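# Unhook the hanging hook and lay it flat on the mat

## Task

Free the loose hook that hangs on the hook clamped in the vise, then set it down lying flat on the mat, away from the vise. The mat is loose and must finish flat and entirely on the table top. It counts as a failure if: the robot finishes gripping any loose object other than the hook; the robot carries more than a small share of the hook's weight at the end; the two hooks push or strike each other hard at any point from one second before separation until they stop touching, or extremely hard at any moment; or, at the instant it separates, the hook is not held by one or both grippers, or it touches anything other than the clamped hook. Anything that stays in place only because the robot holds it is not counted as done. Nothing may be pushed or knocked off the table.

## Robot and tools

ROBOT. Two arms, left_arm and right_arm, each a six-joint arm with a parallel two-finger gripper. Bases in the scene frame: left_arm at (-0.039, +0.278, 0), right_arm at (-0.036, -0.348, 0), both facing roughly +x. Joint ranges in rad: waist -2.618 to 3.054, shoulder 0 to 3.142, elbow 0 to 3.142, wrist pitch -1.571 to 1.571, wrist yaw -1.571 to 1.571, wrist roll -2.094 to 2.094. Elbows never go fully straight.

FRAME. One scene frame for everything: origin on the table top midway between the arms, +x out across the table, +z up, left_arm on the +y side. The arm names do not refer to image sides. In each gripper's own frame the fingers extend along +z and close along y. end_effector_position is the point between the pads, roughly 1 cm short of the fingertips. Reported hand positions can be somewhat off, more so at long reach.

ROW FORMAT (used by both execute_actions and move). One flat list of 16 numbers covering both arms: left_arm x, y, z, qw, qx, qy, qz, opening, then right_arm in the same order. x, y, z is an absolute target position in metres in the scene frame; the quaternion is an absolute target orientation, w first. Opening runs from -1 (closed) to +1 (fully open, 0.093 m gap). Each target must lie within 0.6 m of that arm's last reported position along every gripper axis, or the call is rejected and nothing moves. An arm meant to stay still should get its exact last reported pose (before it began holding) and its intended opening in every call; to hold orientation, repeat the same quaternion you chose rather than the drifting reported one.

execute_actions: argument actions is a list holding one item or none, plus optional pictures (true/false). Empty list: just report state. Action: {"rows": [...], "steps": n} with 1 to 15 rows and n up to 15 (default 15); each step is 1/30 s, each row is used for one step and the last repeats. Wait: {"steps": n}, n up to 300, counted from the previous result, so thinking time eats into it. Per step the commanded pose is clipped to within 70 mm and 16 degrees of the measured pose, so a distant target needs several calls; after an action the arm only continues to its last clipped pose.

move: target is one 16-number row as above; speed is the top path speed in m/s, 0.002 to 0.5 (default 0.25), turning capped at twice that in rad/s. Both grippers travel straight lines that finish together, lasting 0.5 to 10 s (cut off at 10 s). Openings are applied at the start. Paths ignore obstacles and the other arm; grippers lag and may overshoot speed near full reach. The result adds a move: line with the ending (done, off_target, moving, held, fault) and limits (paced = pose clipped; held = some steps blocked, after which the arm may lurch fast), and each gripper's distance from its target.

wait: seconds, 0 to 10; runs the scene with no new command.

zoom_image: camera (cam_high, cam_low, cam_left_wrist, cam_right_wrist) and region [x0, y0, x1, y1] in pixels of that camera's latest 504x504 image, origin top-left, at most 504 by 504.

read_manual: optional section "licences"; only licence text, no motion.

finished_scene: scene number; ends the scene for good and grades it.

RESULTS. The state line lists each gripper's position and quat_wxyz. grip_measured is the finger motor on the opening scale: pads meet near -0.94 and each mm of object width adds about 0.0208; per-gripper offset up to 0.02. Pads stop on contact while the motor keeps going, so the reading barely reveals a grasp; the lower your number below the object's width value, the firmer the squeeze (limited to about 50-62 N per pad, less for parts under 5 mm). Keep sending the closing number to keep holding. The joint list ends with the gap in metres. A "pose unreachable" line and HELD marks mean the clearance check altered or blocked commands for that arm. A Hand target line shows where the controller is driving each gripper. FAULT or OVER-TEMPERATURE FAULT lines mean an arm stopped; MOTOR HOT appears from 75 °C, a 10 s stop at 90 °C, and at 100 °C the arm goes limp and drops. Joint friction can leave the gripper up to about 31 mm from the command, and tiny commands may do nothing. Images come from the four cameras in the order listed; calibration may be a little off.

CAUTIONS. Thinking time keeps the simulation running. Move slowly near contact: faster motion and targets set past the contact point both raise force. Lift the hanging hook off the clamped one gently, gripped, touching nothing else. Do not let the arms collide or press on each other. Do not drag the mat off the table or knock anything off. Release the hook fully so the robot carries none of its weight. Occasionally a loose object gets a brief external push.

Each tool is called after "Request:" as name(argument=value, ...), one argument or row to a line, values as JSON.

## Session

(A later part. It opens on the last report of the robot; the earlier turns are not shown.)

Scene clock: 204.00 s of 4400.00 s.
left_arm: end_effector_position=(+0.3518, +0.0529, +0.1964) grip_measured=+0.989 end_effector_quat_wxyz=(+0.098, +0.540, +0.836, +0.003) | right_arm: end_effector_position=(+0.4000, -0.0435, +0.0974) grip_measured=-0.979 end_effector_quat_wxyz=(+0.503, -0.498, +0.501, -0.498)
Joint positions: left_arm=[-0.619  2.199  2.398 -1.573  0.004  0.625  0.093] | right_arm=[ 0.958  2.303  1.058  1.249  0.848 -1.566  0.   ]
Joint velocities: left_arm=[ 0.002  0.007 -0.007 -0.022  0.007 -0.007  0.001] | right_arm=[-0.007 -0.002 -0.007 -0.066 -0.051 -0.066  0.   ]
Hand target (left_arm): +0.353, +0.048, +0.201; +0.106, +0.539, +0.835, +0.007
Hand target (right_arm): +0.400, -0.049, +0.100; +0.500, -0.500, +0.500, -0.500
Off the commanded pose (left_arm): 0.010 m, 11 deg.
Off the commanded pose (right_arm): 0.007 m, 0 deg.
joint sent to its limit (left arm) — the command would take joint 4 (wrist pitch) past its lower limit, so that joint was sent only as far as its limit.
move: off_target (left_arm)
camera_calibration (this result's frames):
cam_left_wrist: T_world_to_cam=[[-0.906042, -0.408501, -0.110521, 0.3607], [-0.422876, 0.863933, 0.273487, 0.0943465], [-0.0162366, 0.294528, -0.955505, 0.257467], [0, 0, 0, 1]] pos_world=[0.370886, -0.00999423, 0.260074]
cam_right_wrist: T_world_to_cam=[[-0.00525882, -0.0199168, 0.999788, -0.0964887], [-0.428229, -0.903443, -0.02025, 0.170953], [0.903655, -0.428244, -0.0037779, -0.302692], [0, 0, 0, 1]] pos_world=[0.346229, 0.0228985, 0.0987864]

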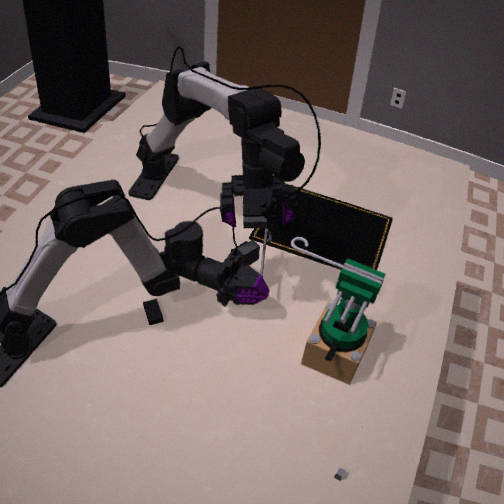

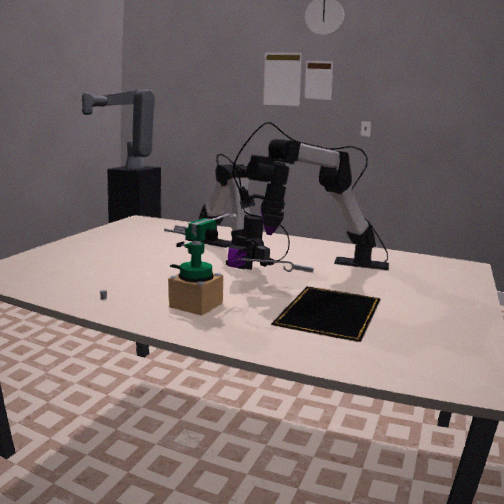

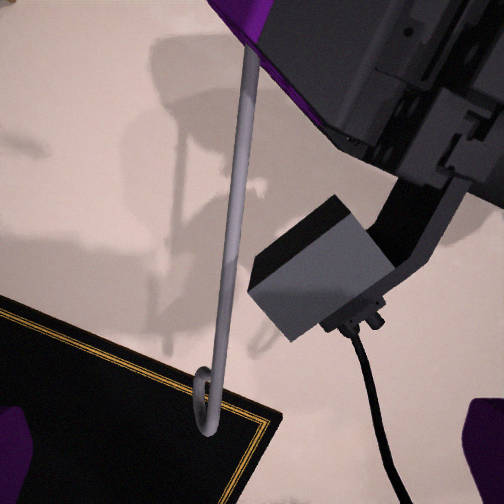

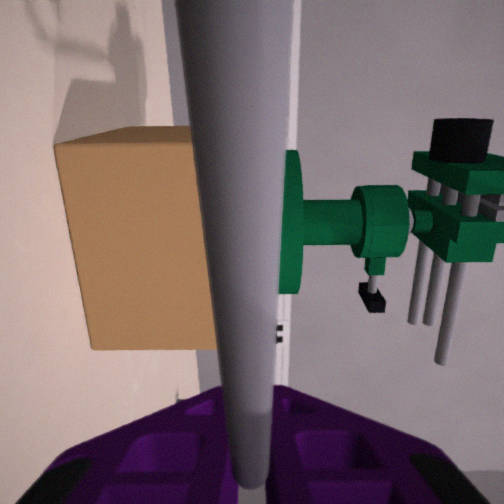

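Request:
move(
  target=[0.363,0.077,0.17,0,0.537,0.843,0,1, 0.40,-0.05,0.10,0.5,-0.5,0.5,-0.5,-1],
  speed=0.06,
)

Request:
move(
  target=[0.363,0.077,0.105,0,0.537,0.843,0,1, 0.40,-0.05,0.10,0.5,-0.5,0.5,-0.5,-1],
  speed=0.05,
)

Scene clock: 207.07 s of 4400.00 s.
left_arm: end_effector_position=(+0.3645, +0.0701, +0.1794) grip_measured=+0.989 end_effector_quat_wxyz=(+0.078, +0.537, +0.840, +0.007) | right_arm: end_effector_position=(+0.4000, -0.0434, +0.0974) grip_measured=-0.979 end_effector_quat_wxyz=(+0.502, -0.499, +0.500, -0.499)
Joint positions: left_arm=[-0.574  2.239  2.398 -1.573  0.001  0.661  0.093] | right_arm=[ 0.958  2.303  1.058  1.249  0.848 -1.568  0.   ]
Joint velocities: left_arm=[-0.007  0.012 -0.007  0.022 -0.051 -0.022  0.001] | right_arm=[ 0.002  0.002  0.012 -0.066  0.022  0.022  0.   ]
Hand target (left_arm): +0.363, +0.077, +0.170; +0.059, +0.537, +0.842, +0.006
Hand target (right_arm): +0.400, -0.050, +0.100; +0.500, -0.500, +0.500, -0.500
Off the commanded pose (left_arm): 0.012 m, 9 deg.
Off the commanded pose (right_arm): 0.007 m, 0 deg.
joint sent to its limit (left arm) — the command would take joint 4 (wrist pitch) past its lower limit, so that joint was sent only as far as its limit.
move: off_target (left_arm)
camera_calibration (this result's frames):
cam_left_wrist: T_world_to_cam=[[-0.904666, -0.415657, -0.093851, 0.374295], [-0.423359, 0.851696, 0.308839, 0.0842544], [-0.0484386, 0.319129, -0.946473, 0.244797], [0, 0, 0, 1]] pos_world=[0.386139, 0.0056975, 0.2408]
cam_right_wrist: T_world_to_cam=[[-0.00499753, -0.0169629, 0.999844, -0.0963976], [-0.427549, -0.903823, -0.0174709, 0.170509], [0.903978, -0.42757, -0.00273558, -0.302839], [0, 0, 0, 1]] pos_world=[0.346179, 0.0229902, 0.098533]

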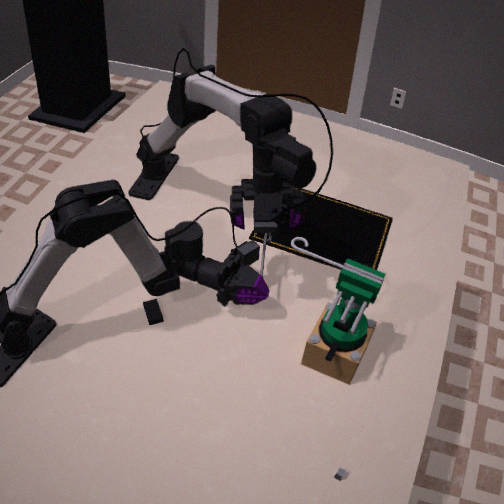

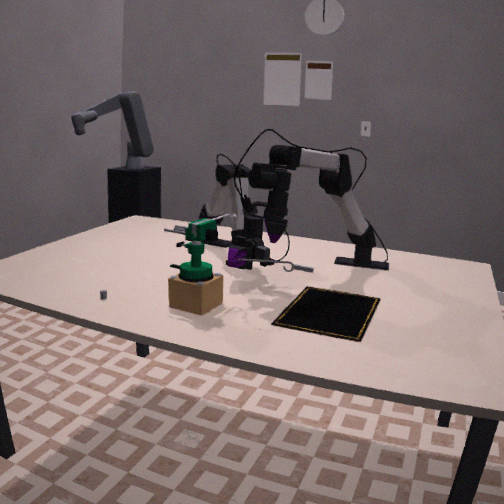

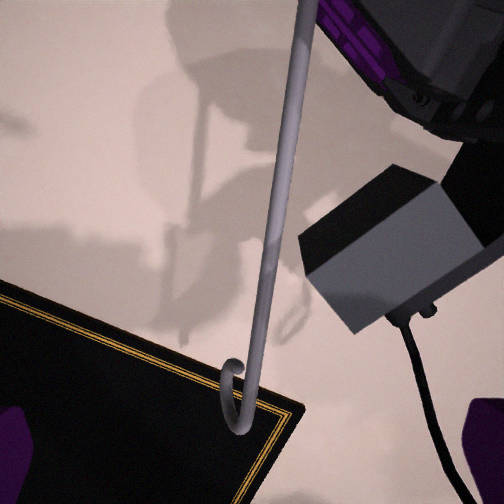

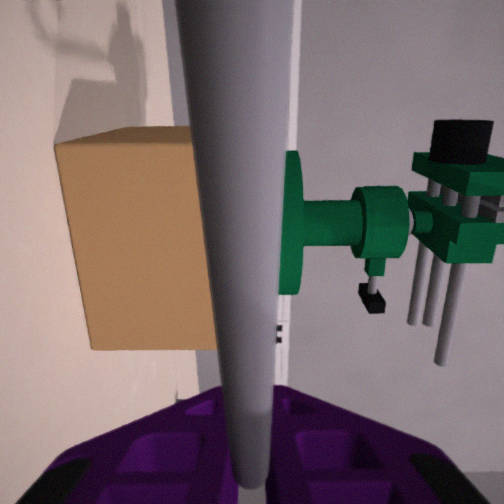

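Scene clock: 208.93 s of 4400.00 s.
left_arm: end_effector_position=(+0.3613, +0.0717, +0.1126) grip_measured=+0.990 end_effector_quat_wxyz=(+0.003, +0.540, +0.842, -0.000) | right_arm: end_effector_position=(+0.4000, -0.0434, +0.0959) grip_measured=-0.979 end_effector_quat_wxyz=(+0.499, -0.502, +0.500, -0.500)
Joint positions: left_arm=[-0.574  2.327  2.284 -1.522  0.001  0.665  0.093] | right_arm=[ 0.958  2.303  1.058  1.241  0.848 -1.571  0.   ]
Joint velocities: left_arm=[ 0.012  0.012 -0.007  0.007 -0.022 -0.007 -0.   ] | right_arm=[ 0.012  0.017 -0.017  0.022 -0.037 -0.066  0.   ]
Hand target (left_arm): +0.364, +0.076, +0.105; -0.000, +0.538, +0.843, +0.000
Hand target (right_arm): +0.400, -0.050, +0.100; +0.500, -0.500, +0.500, -0.500
Off the commanded pose (left_arm): 0.009 m, 1 deg.
Off the commanded pose (right_arm): 0.008 m, 0 deg.
move: done
camera_calibration (this result's frames):
cam_left_wrist: T_world_to_cam=[[-0.912572, -0.408914, -0.00111896, 0.357765], [-0.371558, 0.828056, 0.419843, 0.0726249], [-0.170753, 0.383553, -0.907596, 0.216104], [0, 0, 0, 1]] pos_world=[0.390372, 0.00327054, 0.166045]
cam_right_wrist: T_world_to_cam=[[0.0000384063, -0.00856567, 0.999963, -0.096645], [-0.427611, -0.90393, -0.00772662, 0.169569], [0.903963, -0.427595, -0.00369749, -0.302745], [0, 0, 0, 1]] pos_world=[0.346183, 0.0229979, 0.0968323]

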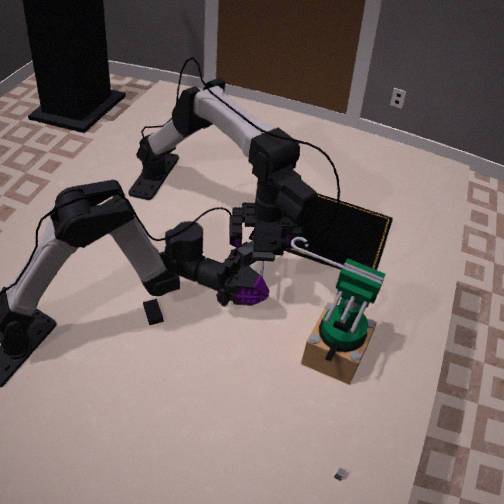

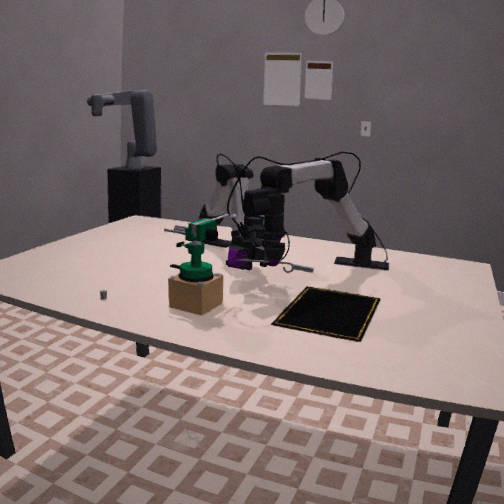

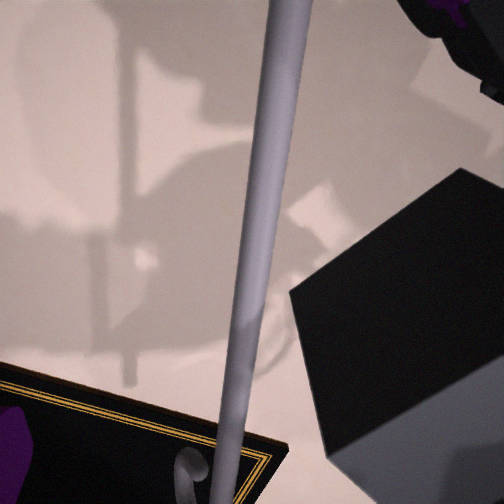

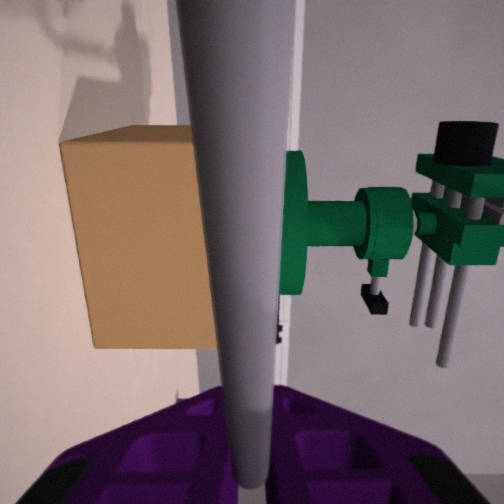

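Request:
move(
  target=[0.366,0.078,0.105,0,0.537,0.843,0,-0.2, 0.40,-0.05,0.10,0.5,-0.5,0.5,-0.5,-1],
  speed=0.05,
)

Request:
move(
  target=[0.366,0.078,0.078,0,0.537,0.843,0,-0.2, 0.40,-0.05,0.10,0.5,-0.5,0.5,-0.5,-1],
  speed=0.04,
)

Request:
move(
  target=[0.366,0.078,0.078,0,0.537,0.843,0,-1, 0.40,-0.05,0.10,0.5,-0.5,0.5,-0.5,-1],
  speed=0.04,
)

Scene clock: 211.07 s of 4400.00 s.
left_arm: end_effector_position=(+0.3538, +0.0729, +0.1127) grip_measured=-0.198 end_effector_quat_wxyz=(-0.011, +0.542, +0.840, -0.007) | right_arm: end_effector_position=(+0.4021, -0.0476, +0.0942) grip_measured=-0.979 end_effector_quat_wxyz=(+0.491, -0.502, +0.502, -0.504)
Joint positions: left_arm=[-0.575  2.327  2.284 -1.551  0.012  0.669  0.036] | right_arm=[ 0.951  2.303  1.058  1.231  0.855 -1.573  0.   ]
Joint velocities: left_arm=[-0.002 -0.022 -0.012  0.007 -0.022  0.037 -0.   ] | right_arm=[ 0.002 -0.007  0.002 -0.007  0.007 -0.081  0.   ]
Hand target (left_arm): +0.366, +0.078, +0.105; -0.001, +0.537, +0.844, +0.000
Hand target (right_arm): +0.400, -0.050, +0.100; +0.500, -0.500, +0.500, -0.500
Off the commanded pose (left_arm): 0.015 m, 2 deg.
Off the commanded pose (right_arm): 0.007 m, 1 deg.
move: off_target (left_arm)
camera_calibration (this result's frames):
cam_left_wrist: T_world_to_cam=[[-0.914319, -0.404169, 0.0258368, 0.348697], [-0.353823, 0.828208, 0.434604, 0.0608319], [-0.197052, 0.388225, -0.900251, 0.22255], [0, 0, 0, 1]] pos_world=[0.384198, 0.00415108, 0.164904]
cam_right_wrist: T_world_to_cam=[[0.00626625, 0.000480015, 0.99998, -0.0970013], [-0.440331, -0.89783, 0.00319025, 0.170983], [0.897814, -0.440342, -0.00541466, -0.304398], [0, 0, 0, 1]] pos_world=[0.34919, 0.0195208, 0.0948057]

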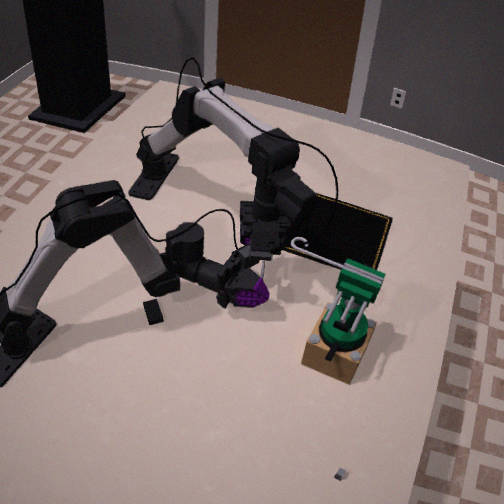

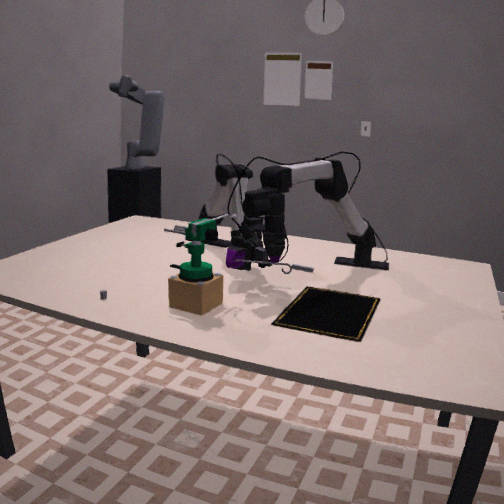

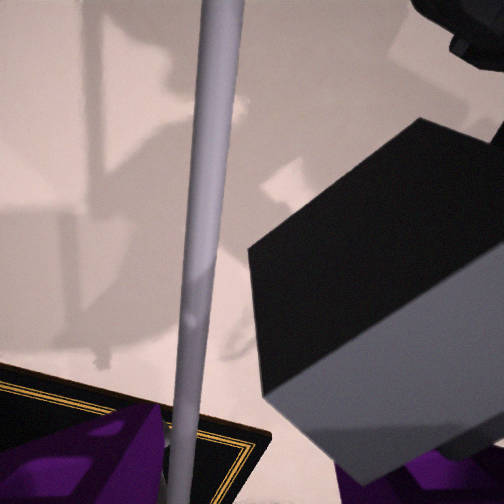

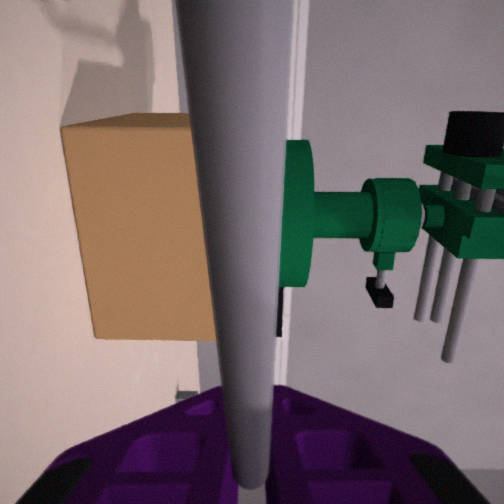

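Scene clock: 212.30 s of 4400.00 s.
left_arm: end_effector_position=(+0.3535, +0.0759, +0.0828) grip_measured=-0.198 end_effector_quat_wxyz=(-0.023, +0.542, +0.840, -0.007) | right_arm: end_effector_position=(+0.4028, -0.0516, +0.0852) grip_measured=-0.979 end_effector_quat_wxyz=(-0.470, +0.520, -0.499, +0.510)
Joint positions: left_arm=[-0.57   2.327  2.164 -1.455  0.009  0.674  0.036] | right_arm=[ 0.945  2.303  1.052  1.193  0.856 -1.589  0.   ]
Joint velocities: left_arm=[ 0.022 -0.002  0.007 -0.007  0.037  0.022  0.   ] | right_arm=[-0.022 -0.022 -0.007 -0.022  0.037  0.007  0.   ]
Hand target (left_arm): +0.366, +0.078, +0.079; -0.001, +0.537, +0.844, +0.000
Hand target (right_arm): +0.400, -0.050, +0.100; -0.499, +0.500, -0.500, +0.500
Off the commanded pose (left_arm): 0.014 m, 3 deg.
Off the commanded pose (right_arm): 0.015 m, 4 deg.
move: off_target (left_arm, right_arm)
camera_calibration (this result's frames):
cam_left_wrist: T_world_to_cam=[[-0.913702, -0.404512, 0.0389594, 0.349061], [-0.344791, 0.82239, 0.452541, 0.0669701], [-0.215098, 0.400055, -0.890892, 0.199203], [0, 0, 0, 1]] pos_world=[0.384876, 0.00643165, 0.133562]
cam_right_wrist: T_world_to_cam=[[0.0362104, 0.0492728, 0.998129, -0.0974181], [-0.445193, -0.893405, 0.0602539, 0.165079], [0.894702, -0.446542, -0.0104147, -0.305523], [0, 0, 0, 1]] pos_world=[0.350371, 0.0158541, 0.0841072]

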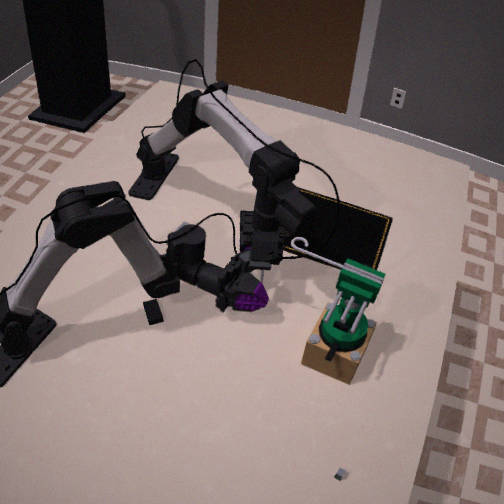

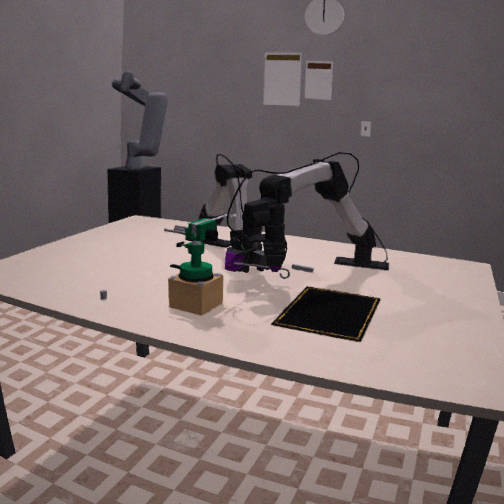

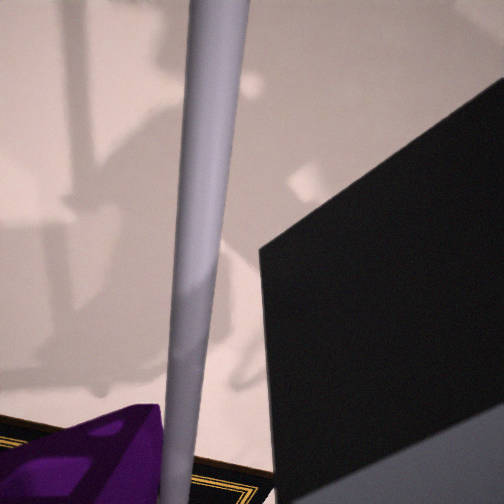

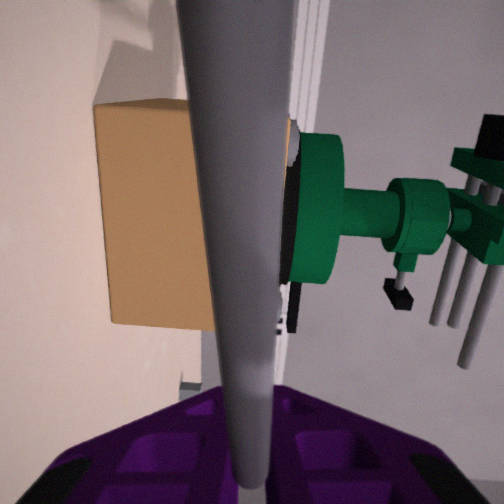

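Scene clock: 213.47 s of 4400.00 s.
left_arm: end_effector_position=(+0.3546, +0.0803, +0.0827) grip_measured=-0.990 end_effector_quat_wxyz=(-0.026, +0.553, +0.833, -0.000) | right_arm: end_effector_position=(+0.4033, -0.0507, +0.0853) grip_measured=-0.979 end_effector_quat_wxyz=(-0.472, +0.522, -0.496, +0.508)
Joint positions: left_arm=[-0.566  2.327  2.164 -1.459 -0.005  0.705  0.   ] | right_arm=[ 0.943  2.303  1.051  1.196  0.845 -1.59   0.   ]
Joint velocities: left_arm=[ 0.002  0.002  0.002 -0.037 -0.022 -0.007  0.   ] | right_arm=[ 0.007 -0.007 -0.017 -0.022 -0.007 -0.095  0.   ]
Hand target (left_arm): +0.366, +0.078, +0.079; -0.002, +0.537, +0.843, -0.000
Hand target (right_arm): +0.400, -0.050, +0.100; -0.499, +0.500, -0.500, +0.500
Off the commanded pose (left_arm): 0.013 m, 4 deg.
Off the commanded pose (right_arm): 0.015 m, 4 deg.
move: off_target (left_arm, right_arm)
camera_calibration (this result's frames):
cam_left_wrist: T_world_to_cam=[[-0.924662, -0.379464, 0.0317258, 0.354402], [-0.322903, 0.825534, 0.462847, 0.0549486], [-0.201825, 0.417733, -0.88587, 0.191049], [0, 0, 0, 1]] pos_world=[0.384004, 0.00931326, 0.132568]
cam_right_wrist: T_world_to_cam=[[0.0352259, 0.0491862, 0.998168, -0.0971351], [-0.437005, -0.897479, 0.0596467, 0.162577], [0.898769, -0.438305, -0.0101199, -0.306782], [0, 0, 0, 1]] pos_world=[0.350195, 0.0162235, 0.0841553]

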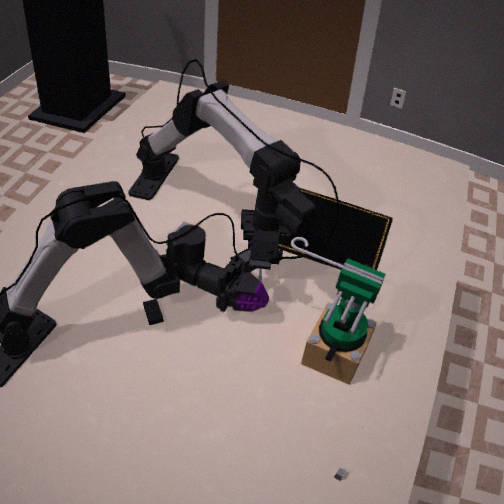

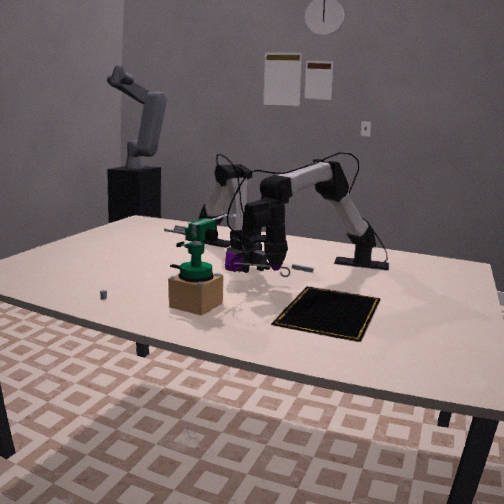

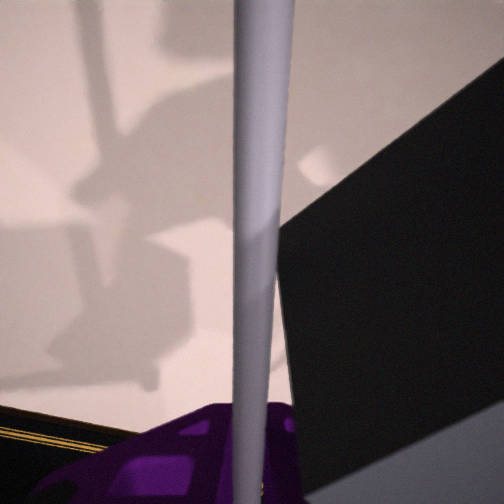

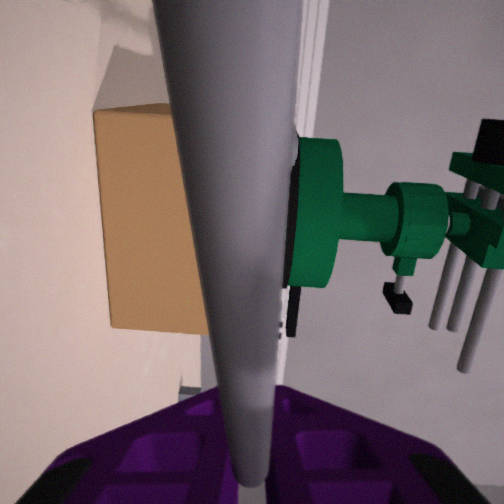

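Request:
move(
  target=[0.3546,0.0803,0.0827,-0.026,0.553,0.833,0,-1, 0.403,-0.05,0.085,0.5,-0.5,0.5,-0.5,0.3],
  speed=0.05,
)

Request:
move(
  target=[0.3546,0.0803,0.0827,-0.026,0.553,0.833,0,-1, 0.30,-0.10,0.10,0.5,-0.5,0.5,-0.5,0.3],
  speed=0.1,
)

Request:
move(
  target=[0.38,0.18,0.16,0,0.537,0.843,0,-1, 0.25,-0.25,0.15,0.5,-0.5,0.5,-0.5,0.3],
  speed=0.1,
)

Scene clock: 215.70 s of 4400.00 s.
left_arm: end_effector_position=(+0.3538, +0.0814, +0.0842) grip_measured=-0.990 end_effector_quat_wxyz=(-0.027, +0.554, +0.832, -0.001) | right_arm: end_effector_position=(+0.4041, -0.0540, +0.0817) grip_measured=+0.297 end_effector_quat_wxyz=(+0.477, -0.511, +0.501, -0.509)
Joint positions: left_arm=[-0.564  2.324  2.164 -1.464 -0.005  0.707  0.   ] | right_arm=[ 0.94   2.326  1.051  1.238  0.853 -1.584  0.059]
Joint velocities: left_arm=[-0.027  0.017  0.002 -0.037  0.022 -0.037  0.   ] | right_arm=[ 0.007  0.007  0.007  0.022 -0.022  0.066  0.   ]
Hand target (left_arm): +0.355, +0.080, +0.083; -0.026, +0.553, +0.833, +0.000
Hand target (right_arm): +0.403, -0.050, +0.085; +0.499, -0.500, +0.500, -0.500
Off the commanded pose (left_arm): 0.002 m, 0 deg.
Off the commanded pose (right_arm): 0.005 m, 3 deg.
move: off_target (right_arm)
camera_calibration (this result's frames):
cam_left_wrist: T_world_to_cam=[[-0.92488, -0.378794, 0.0333613, 0.353916], [-0.321394, 0.825579, 0.463816, 0.0524861], [-0.203233, 0.418252, -0.885303, 0.192184], [0, 0, 0, 1]] pos_world=[0.383257, 0.0103485, 0.13399]
cam_right_wrist: T_world_to_cam=[[0.0227354, 0.0292054, 0.999315, -0.0895534], [-0.448719, -0.892935, 0.0363052, 0.167121], [0.893384, -0.449237, -0.00719622, -0.307581], [0, 0, 0, 1]] pos_world=[0.351814, 0.0136666, 0.0812113]

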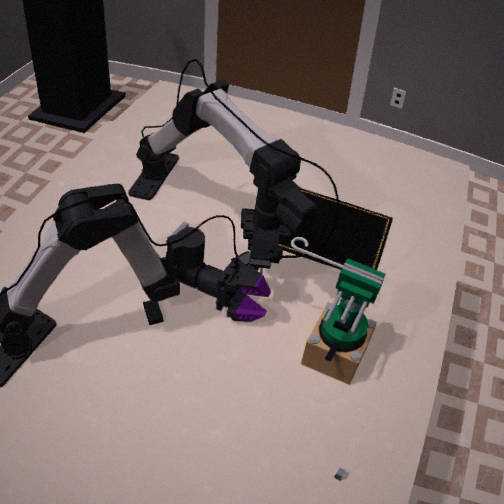

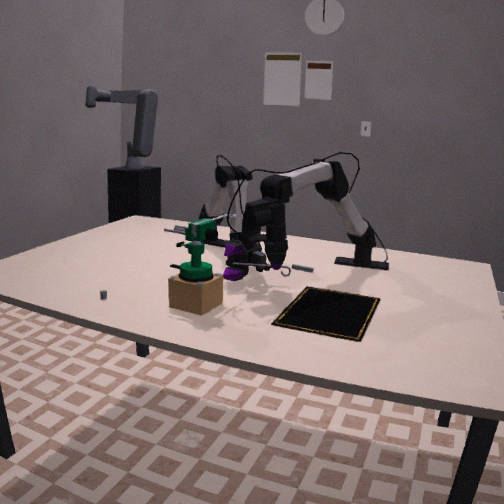

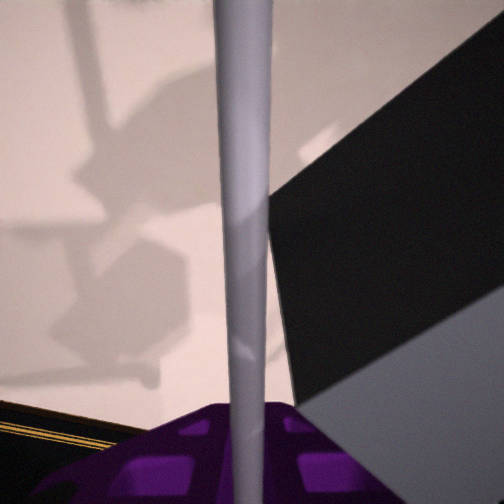

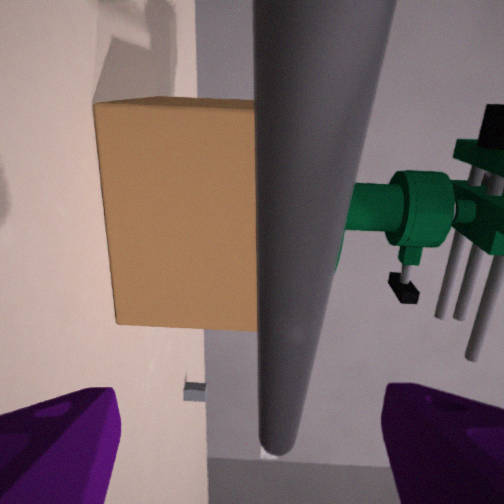

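Scene clock: 217.33 s of 4400.00 s.
left_arm: end_effector_position=(+0.3538, +0.0814, +0.0842) grip_measured=-0.990 end_effector_quat_wxyz=(-0.027, +0.554, +0.832, -0.001) | right_arm: end_effector_position=(+0.3059, -0.0981, +0.0961) grip_measured=+0.297 end_effector_quat_wxyz=(+0.494, -0.506, +0.497, -0.503)
Joint positions: left_arm=[-0.564  2.324  2.164 -1.465 -0.005  0.707  0.   ] | right_arm=[ 1.072  2.117  0.601  1.506  0.963 -1.582  0.059]
Joint velocities: left_arm=[-0.002  0.007  0.002 -0.022 -0.007  0.022  0.   ] | right_arm=[ 0.012 -0.002  0.017 -0.022  0.037 -0.007 -0.001]
Hand target (left_arm): +0.355, +0.080, +0.083; -0.026, +0.553, +0.833, -0.000
Hand target (right_arm): +0.301, -0.101, +0.099; +0.500, -0.500, +0.500, -0.500
Off the commanded pose (left_arm): 0.002 m, 0 deg.
Off the commanded pose (right_arm): 0.007 m, 1 deg.
move: done
camera_calibration (this result's frames):
cam_left_wrist: T_world_to_cam=[[-0.924868, -0.378799, 0.0336115, 0.353831], [-0.321236, 0.8255, 0.464067, 0.0523524], [-0.203534, 0.418403, -0.885162, 0.192237], [0, 0, 0, 1]] pos_world=[0.383191, 0.0103815, 0.133973]
cam_right_wrist: T_world_to_cam=[[0.00244264, 0.0065112, 0.999976, -0.0965156], [-0.428259, -0.90363, 0.00692996, 0.0786757], [0.903653, -0.428265, 0.000581234, -0.24138], [0, 0, 0, 1]] pos_world=[0.252053, -0.0316523, 0.0961083]

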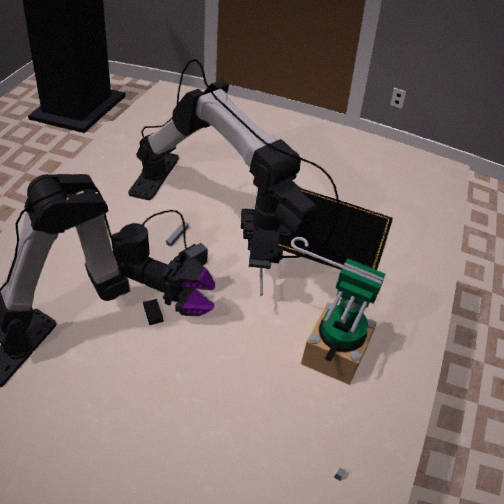

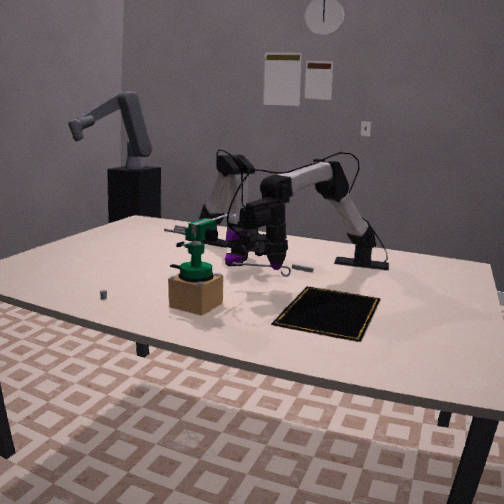

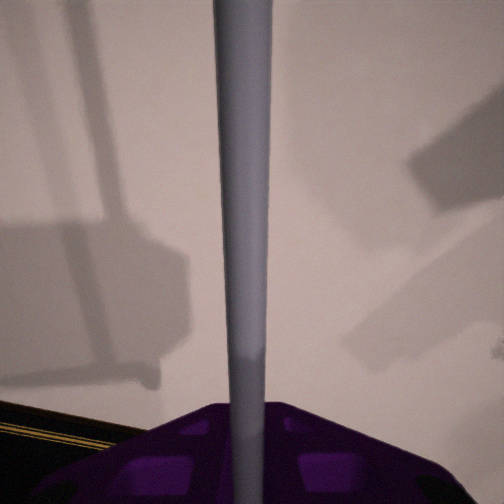

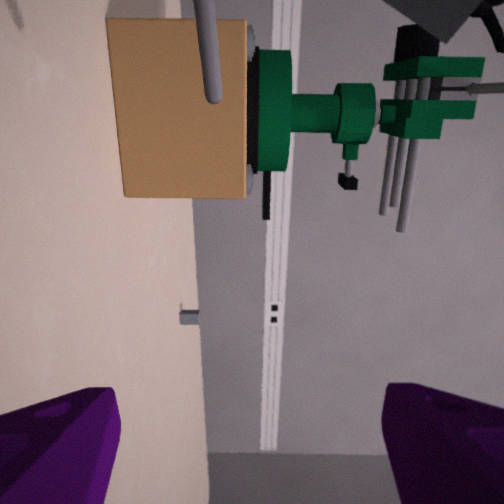

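Scene clock: 219.77 s of 4400.00 s.
left_arm: end_effector_position=(+0.3716, +0.1790, +0.1415) grip_measured=-0.990 end_effector_quat_wxyz=(-0.003, +0.536, +0.844, +0.002) | right_arm: end_effector_position=(+0.2531, -0.2455, +0.1517) grip_measured=+0.297 end_effector_quat_wxyz=(+0.503, -0.497, +0.497, -0.503)
Joint positions: left_arm=[-0.337  2.212  2.208 -1.571 -0.005  0.892  0.   ] | right_arm=[ 0.811  1.375  0.042  1.349  0.701 -1.582  0.059]
Joint velocities: left_arm=[-0.007 -0.012 -0.012 -0.037 -0.007 -0.037  0.   ] | right_arm=[-0.022  0.007  0.007  0.022 -0.007 -0.007  0.001]
Hand target (left_arm): +0.376, +0.181, +0.159; +0.021, +0.536, +0.844, +0.010
Hand target (right_arm): +0.250, -0.250, +0.148; +0.500, -0.500, +0.499, -0.500
Off the commanded pose (left_arm): 0.020 m, 0 deg.
Off the commanded pose (right_arm): 0.006 m, 1 deg.
joint sent to its limit (left arm) — the command would take joint 4 (wrist pitch) past its lower limit, so that joint was sent only as far as its limit.
move: off_target (left_arm)
camera_calibration (this result's frames):
cam_left_wrist: T_world_to_cam=[[-0.908466, -0.417953, 0.00229817, 0.410722], [-0.376158, 0.819993, 0.431411, -0.0230036], [-0.182194, 0.391058, -0.902152, 0.205069], [0, 0, 0, 1]] pos_world=[0.401836, 0.110331, 0.193983]
cam_right_wrist: T_world_to_cam=[[-0.0149399, -0.0114224, 0.999823, -0.150966], [-0.427811, -0.903713, -0.016717, -0.0741071], [0.903745, -0.427986, 0.00861476, -0.258076], [0, 0, 0, 1]] pos_world=[0.199275, -0.179149, 0.151923]

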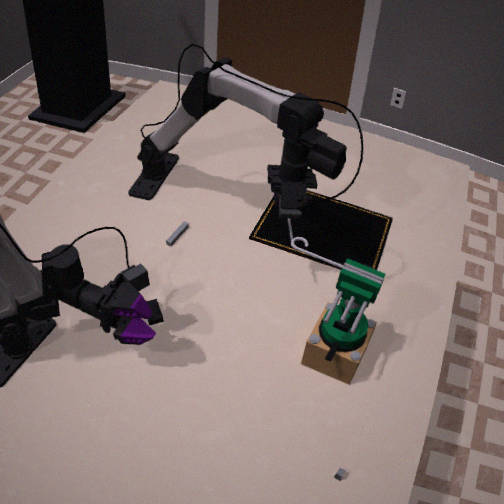

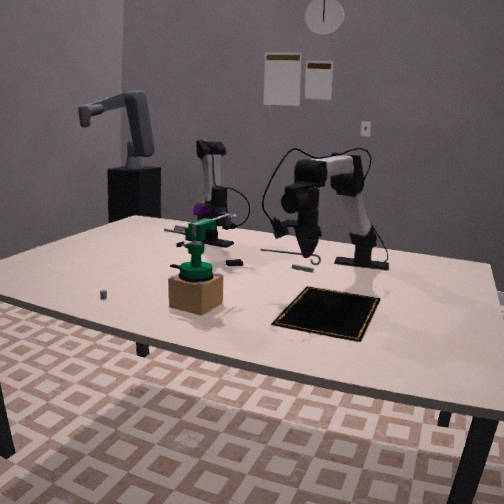

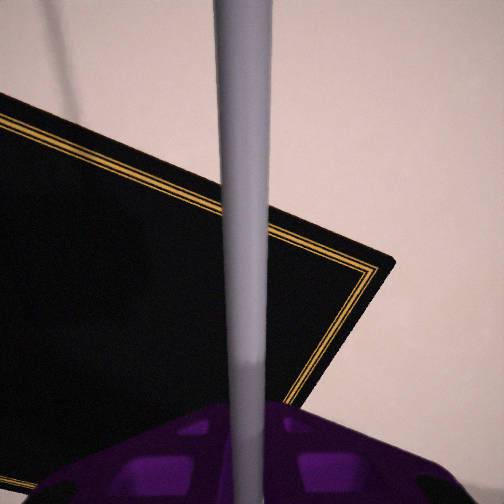

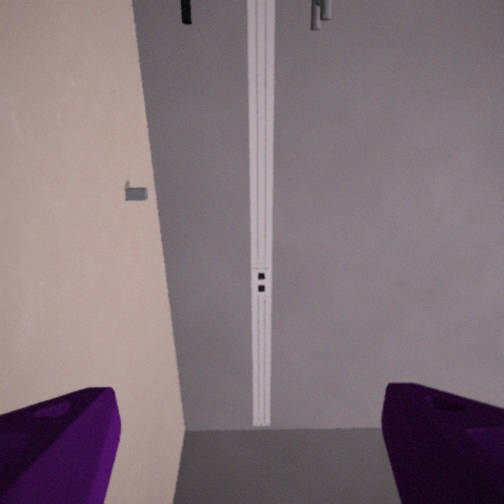

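Request:
move(
  target=[0.49,0.21,0.045,0,0.17,0.985,0,-1, 0.25,-0.25,0.15,0.5,-0.5,0.5,-0.5,0.3],
  speed=0.1,
)

Scene clock: 224.83 s of 4400.00 s.
left_arm: end_effector_position=(+0.4807, +0.2059, +0.0494) grip_measured=-0.990 end_effector_quat_wxyz=(+0.041, +0.182, +0.982, +0.004) | right_arm: end_effector_position=(+0.2524, -0.2462, +0.1520) grip_measured=+0.297 end_effector_quat_wxyz=(+0.501, -0.500, +0.497, -0.503)
Joint positions: left_arm=[-0.237  2.767  2.853 -1.575 -0.005  0.227  0.   ] | right_arm=[ 0.811  1.346  0.042  1.312  0.701 -1.582  0.059]
Joint velocities: left_arm=[-0.032 -0.007 -0.012  0.037  0.007 -0.066  0.   ] | right_arm=[-0.012  0.007  0.002  0.066  0.022 -0.022 -0.001]
Hand target (left_arm): +0.489, +0.211, +0.047; +0.054, +0.170, +0.984, +0.003
Hand target (right_arm): +0.250, -0.250, +0.150; +0.500, -0.500, +0.500, -0.500
Off the commanded pose (left_arm): 0.011 m, 5 deg.
Off the commanded pose (right_arm): 0.005 m, 0 deg.
elbow stopped short (left arm): the move would have taken joint 3 (elbow) straighter than the controller allows; a more bent joint 3 avoids this.
move: off_target (left_arm)
camera_calibration (this result's frames):
cam_left_wrist: T_world_to_cam=[[-0.365721, -0.930459, -0.022216, 0.367099], [-0.873582, 0.334935, 0.35309, 0.378516], [-0.321095, 0.14854, -0.935325, 0.249653], [0, 0, 0, 1]] pos_world=[0.545083, 0.177709, 0.108012]
cam_right_wrist: T_world_to_cam=[[-0.00940973, -0.00673855, 0.999933, -0.151634], [-0.427886, -0.903776, -0.0101171, -0.0760576], [0.903784, -0.427952, 0.00562096, -0.257257], [0, 0, 0, 1]] pos_world=[0.198534, -0.179855, 0.1523]

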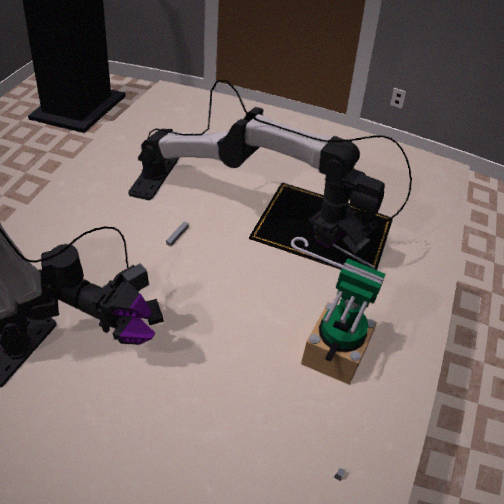

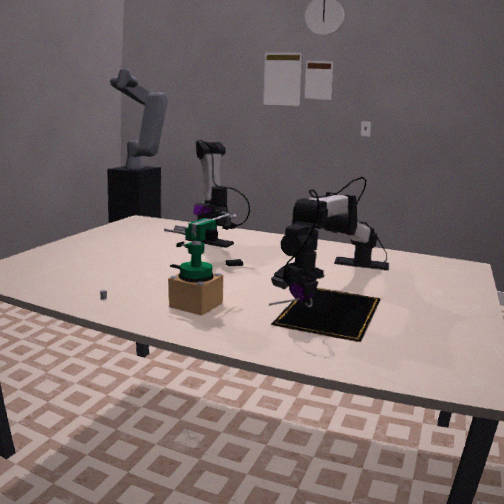

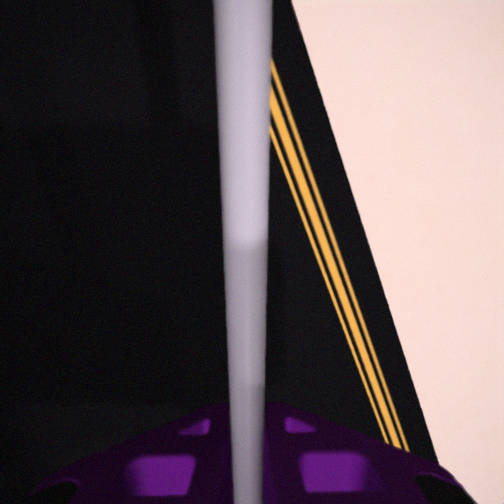

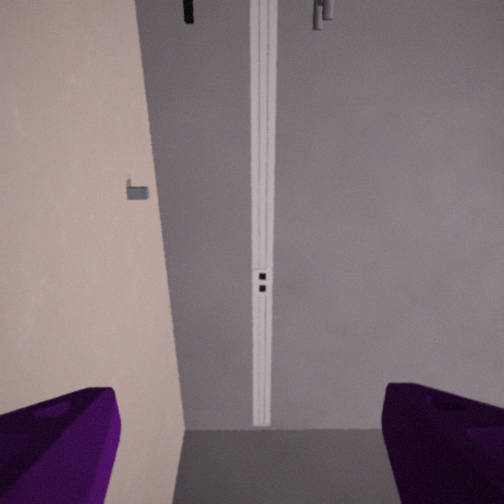

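Request:
move(
  target=[0.45,0.26,0.04,0,0.0,1,0,-1, 0.25,-0.25,0.15,0.5,-0.5,0.5,-0.5,0.3],
  speed=0.06,
)

Scene clock: 229.40 s of 4400.00 s.
left_arm: end_effector_position=(+0.4547, +0.2522, +0.0464) grip_measured=-0.990 end_effector_quat_wxyz=(+0.009, +0.012, +1.000, -0.001) | right_arm: end_effector_position=(+0.2524, -0.2462, +0.1518) grip_measured=+0.297 end_effector_quat_wxyz=(+0.500, -0.500, +0.497, -0.503)
Joint positions: left_arm=[-0.15   2.549  2.42  -1.424  0.001 -0.028  0.   ] | right_arm=[ 0.811  1.346  0.042  1.311  0.701 -1.582  0.059]
Joint velocities: left_arm=[-0.002  0.012 -0.002 -0.037  0.007 -0.022  0.   ] | right_arm=[-0.032 -0.002 -0.007 -0.022  0.051  0.066 -0.   ]
Hand target (left_arm): +0.450, +0.260, +0.039; -0.002, +0.001, +1.000, +0.001
Hand target (right_arm): +0.250, -0.250, +0.150; +0.500, -0.500, +0.500, -0.500
Off the commanded pose (left_arm): 0.011 m, 2 deg.
Off the commanded pose (right_arm): 0.005 m, 0 deg.
move: off_target (left_arm)
camera_calibration (this result's frames):
cam_left_wrist: T_world_to_cam=[[-0.0333746, -0.999438, 0.00311669, 0.265755], [-0.91204, 0.0317311, 0.408871, 0.432692], [-0.40874, 0.0108034, -0.912587, 0.30523], [0, 0, 0, 1]] pos_world=[0.528262, 0.248578, 0.100805]
cam_right_wrist: T_world_to_cam=[[-0.00853588, -0.00599966, 0.999946, -0.151443], [-0.427894, -0.903783, -0.00907534, -0.076216], [0.903789, -0.427948, 0.00514737, -0.257185], [0, 0, 0, 1]] pos_world=[0.198536, -0.179853, 0.152066]

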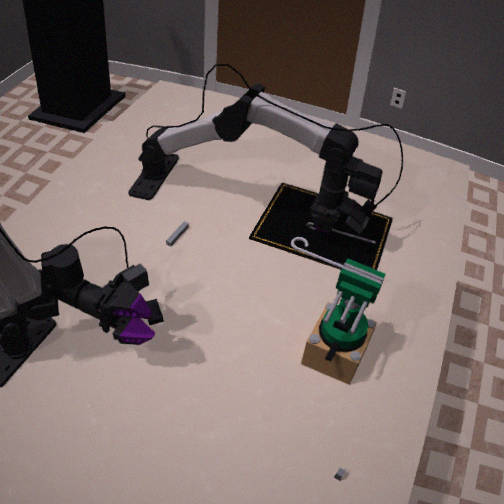

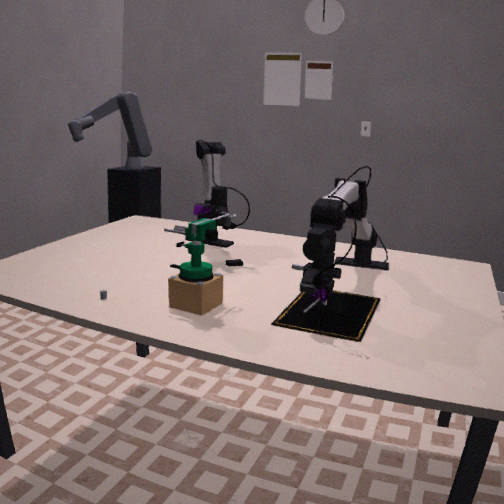

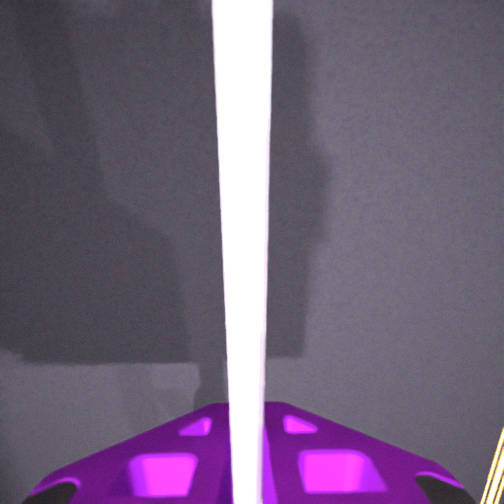

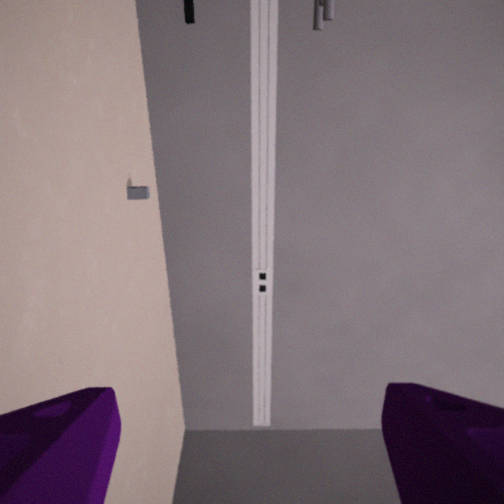

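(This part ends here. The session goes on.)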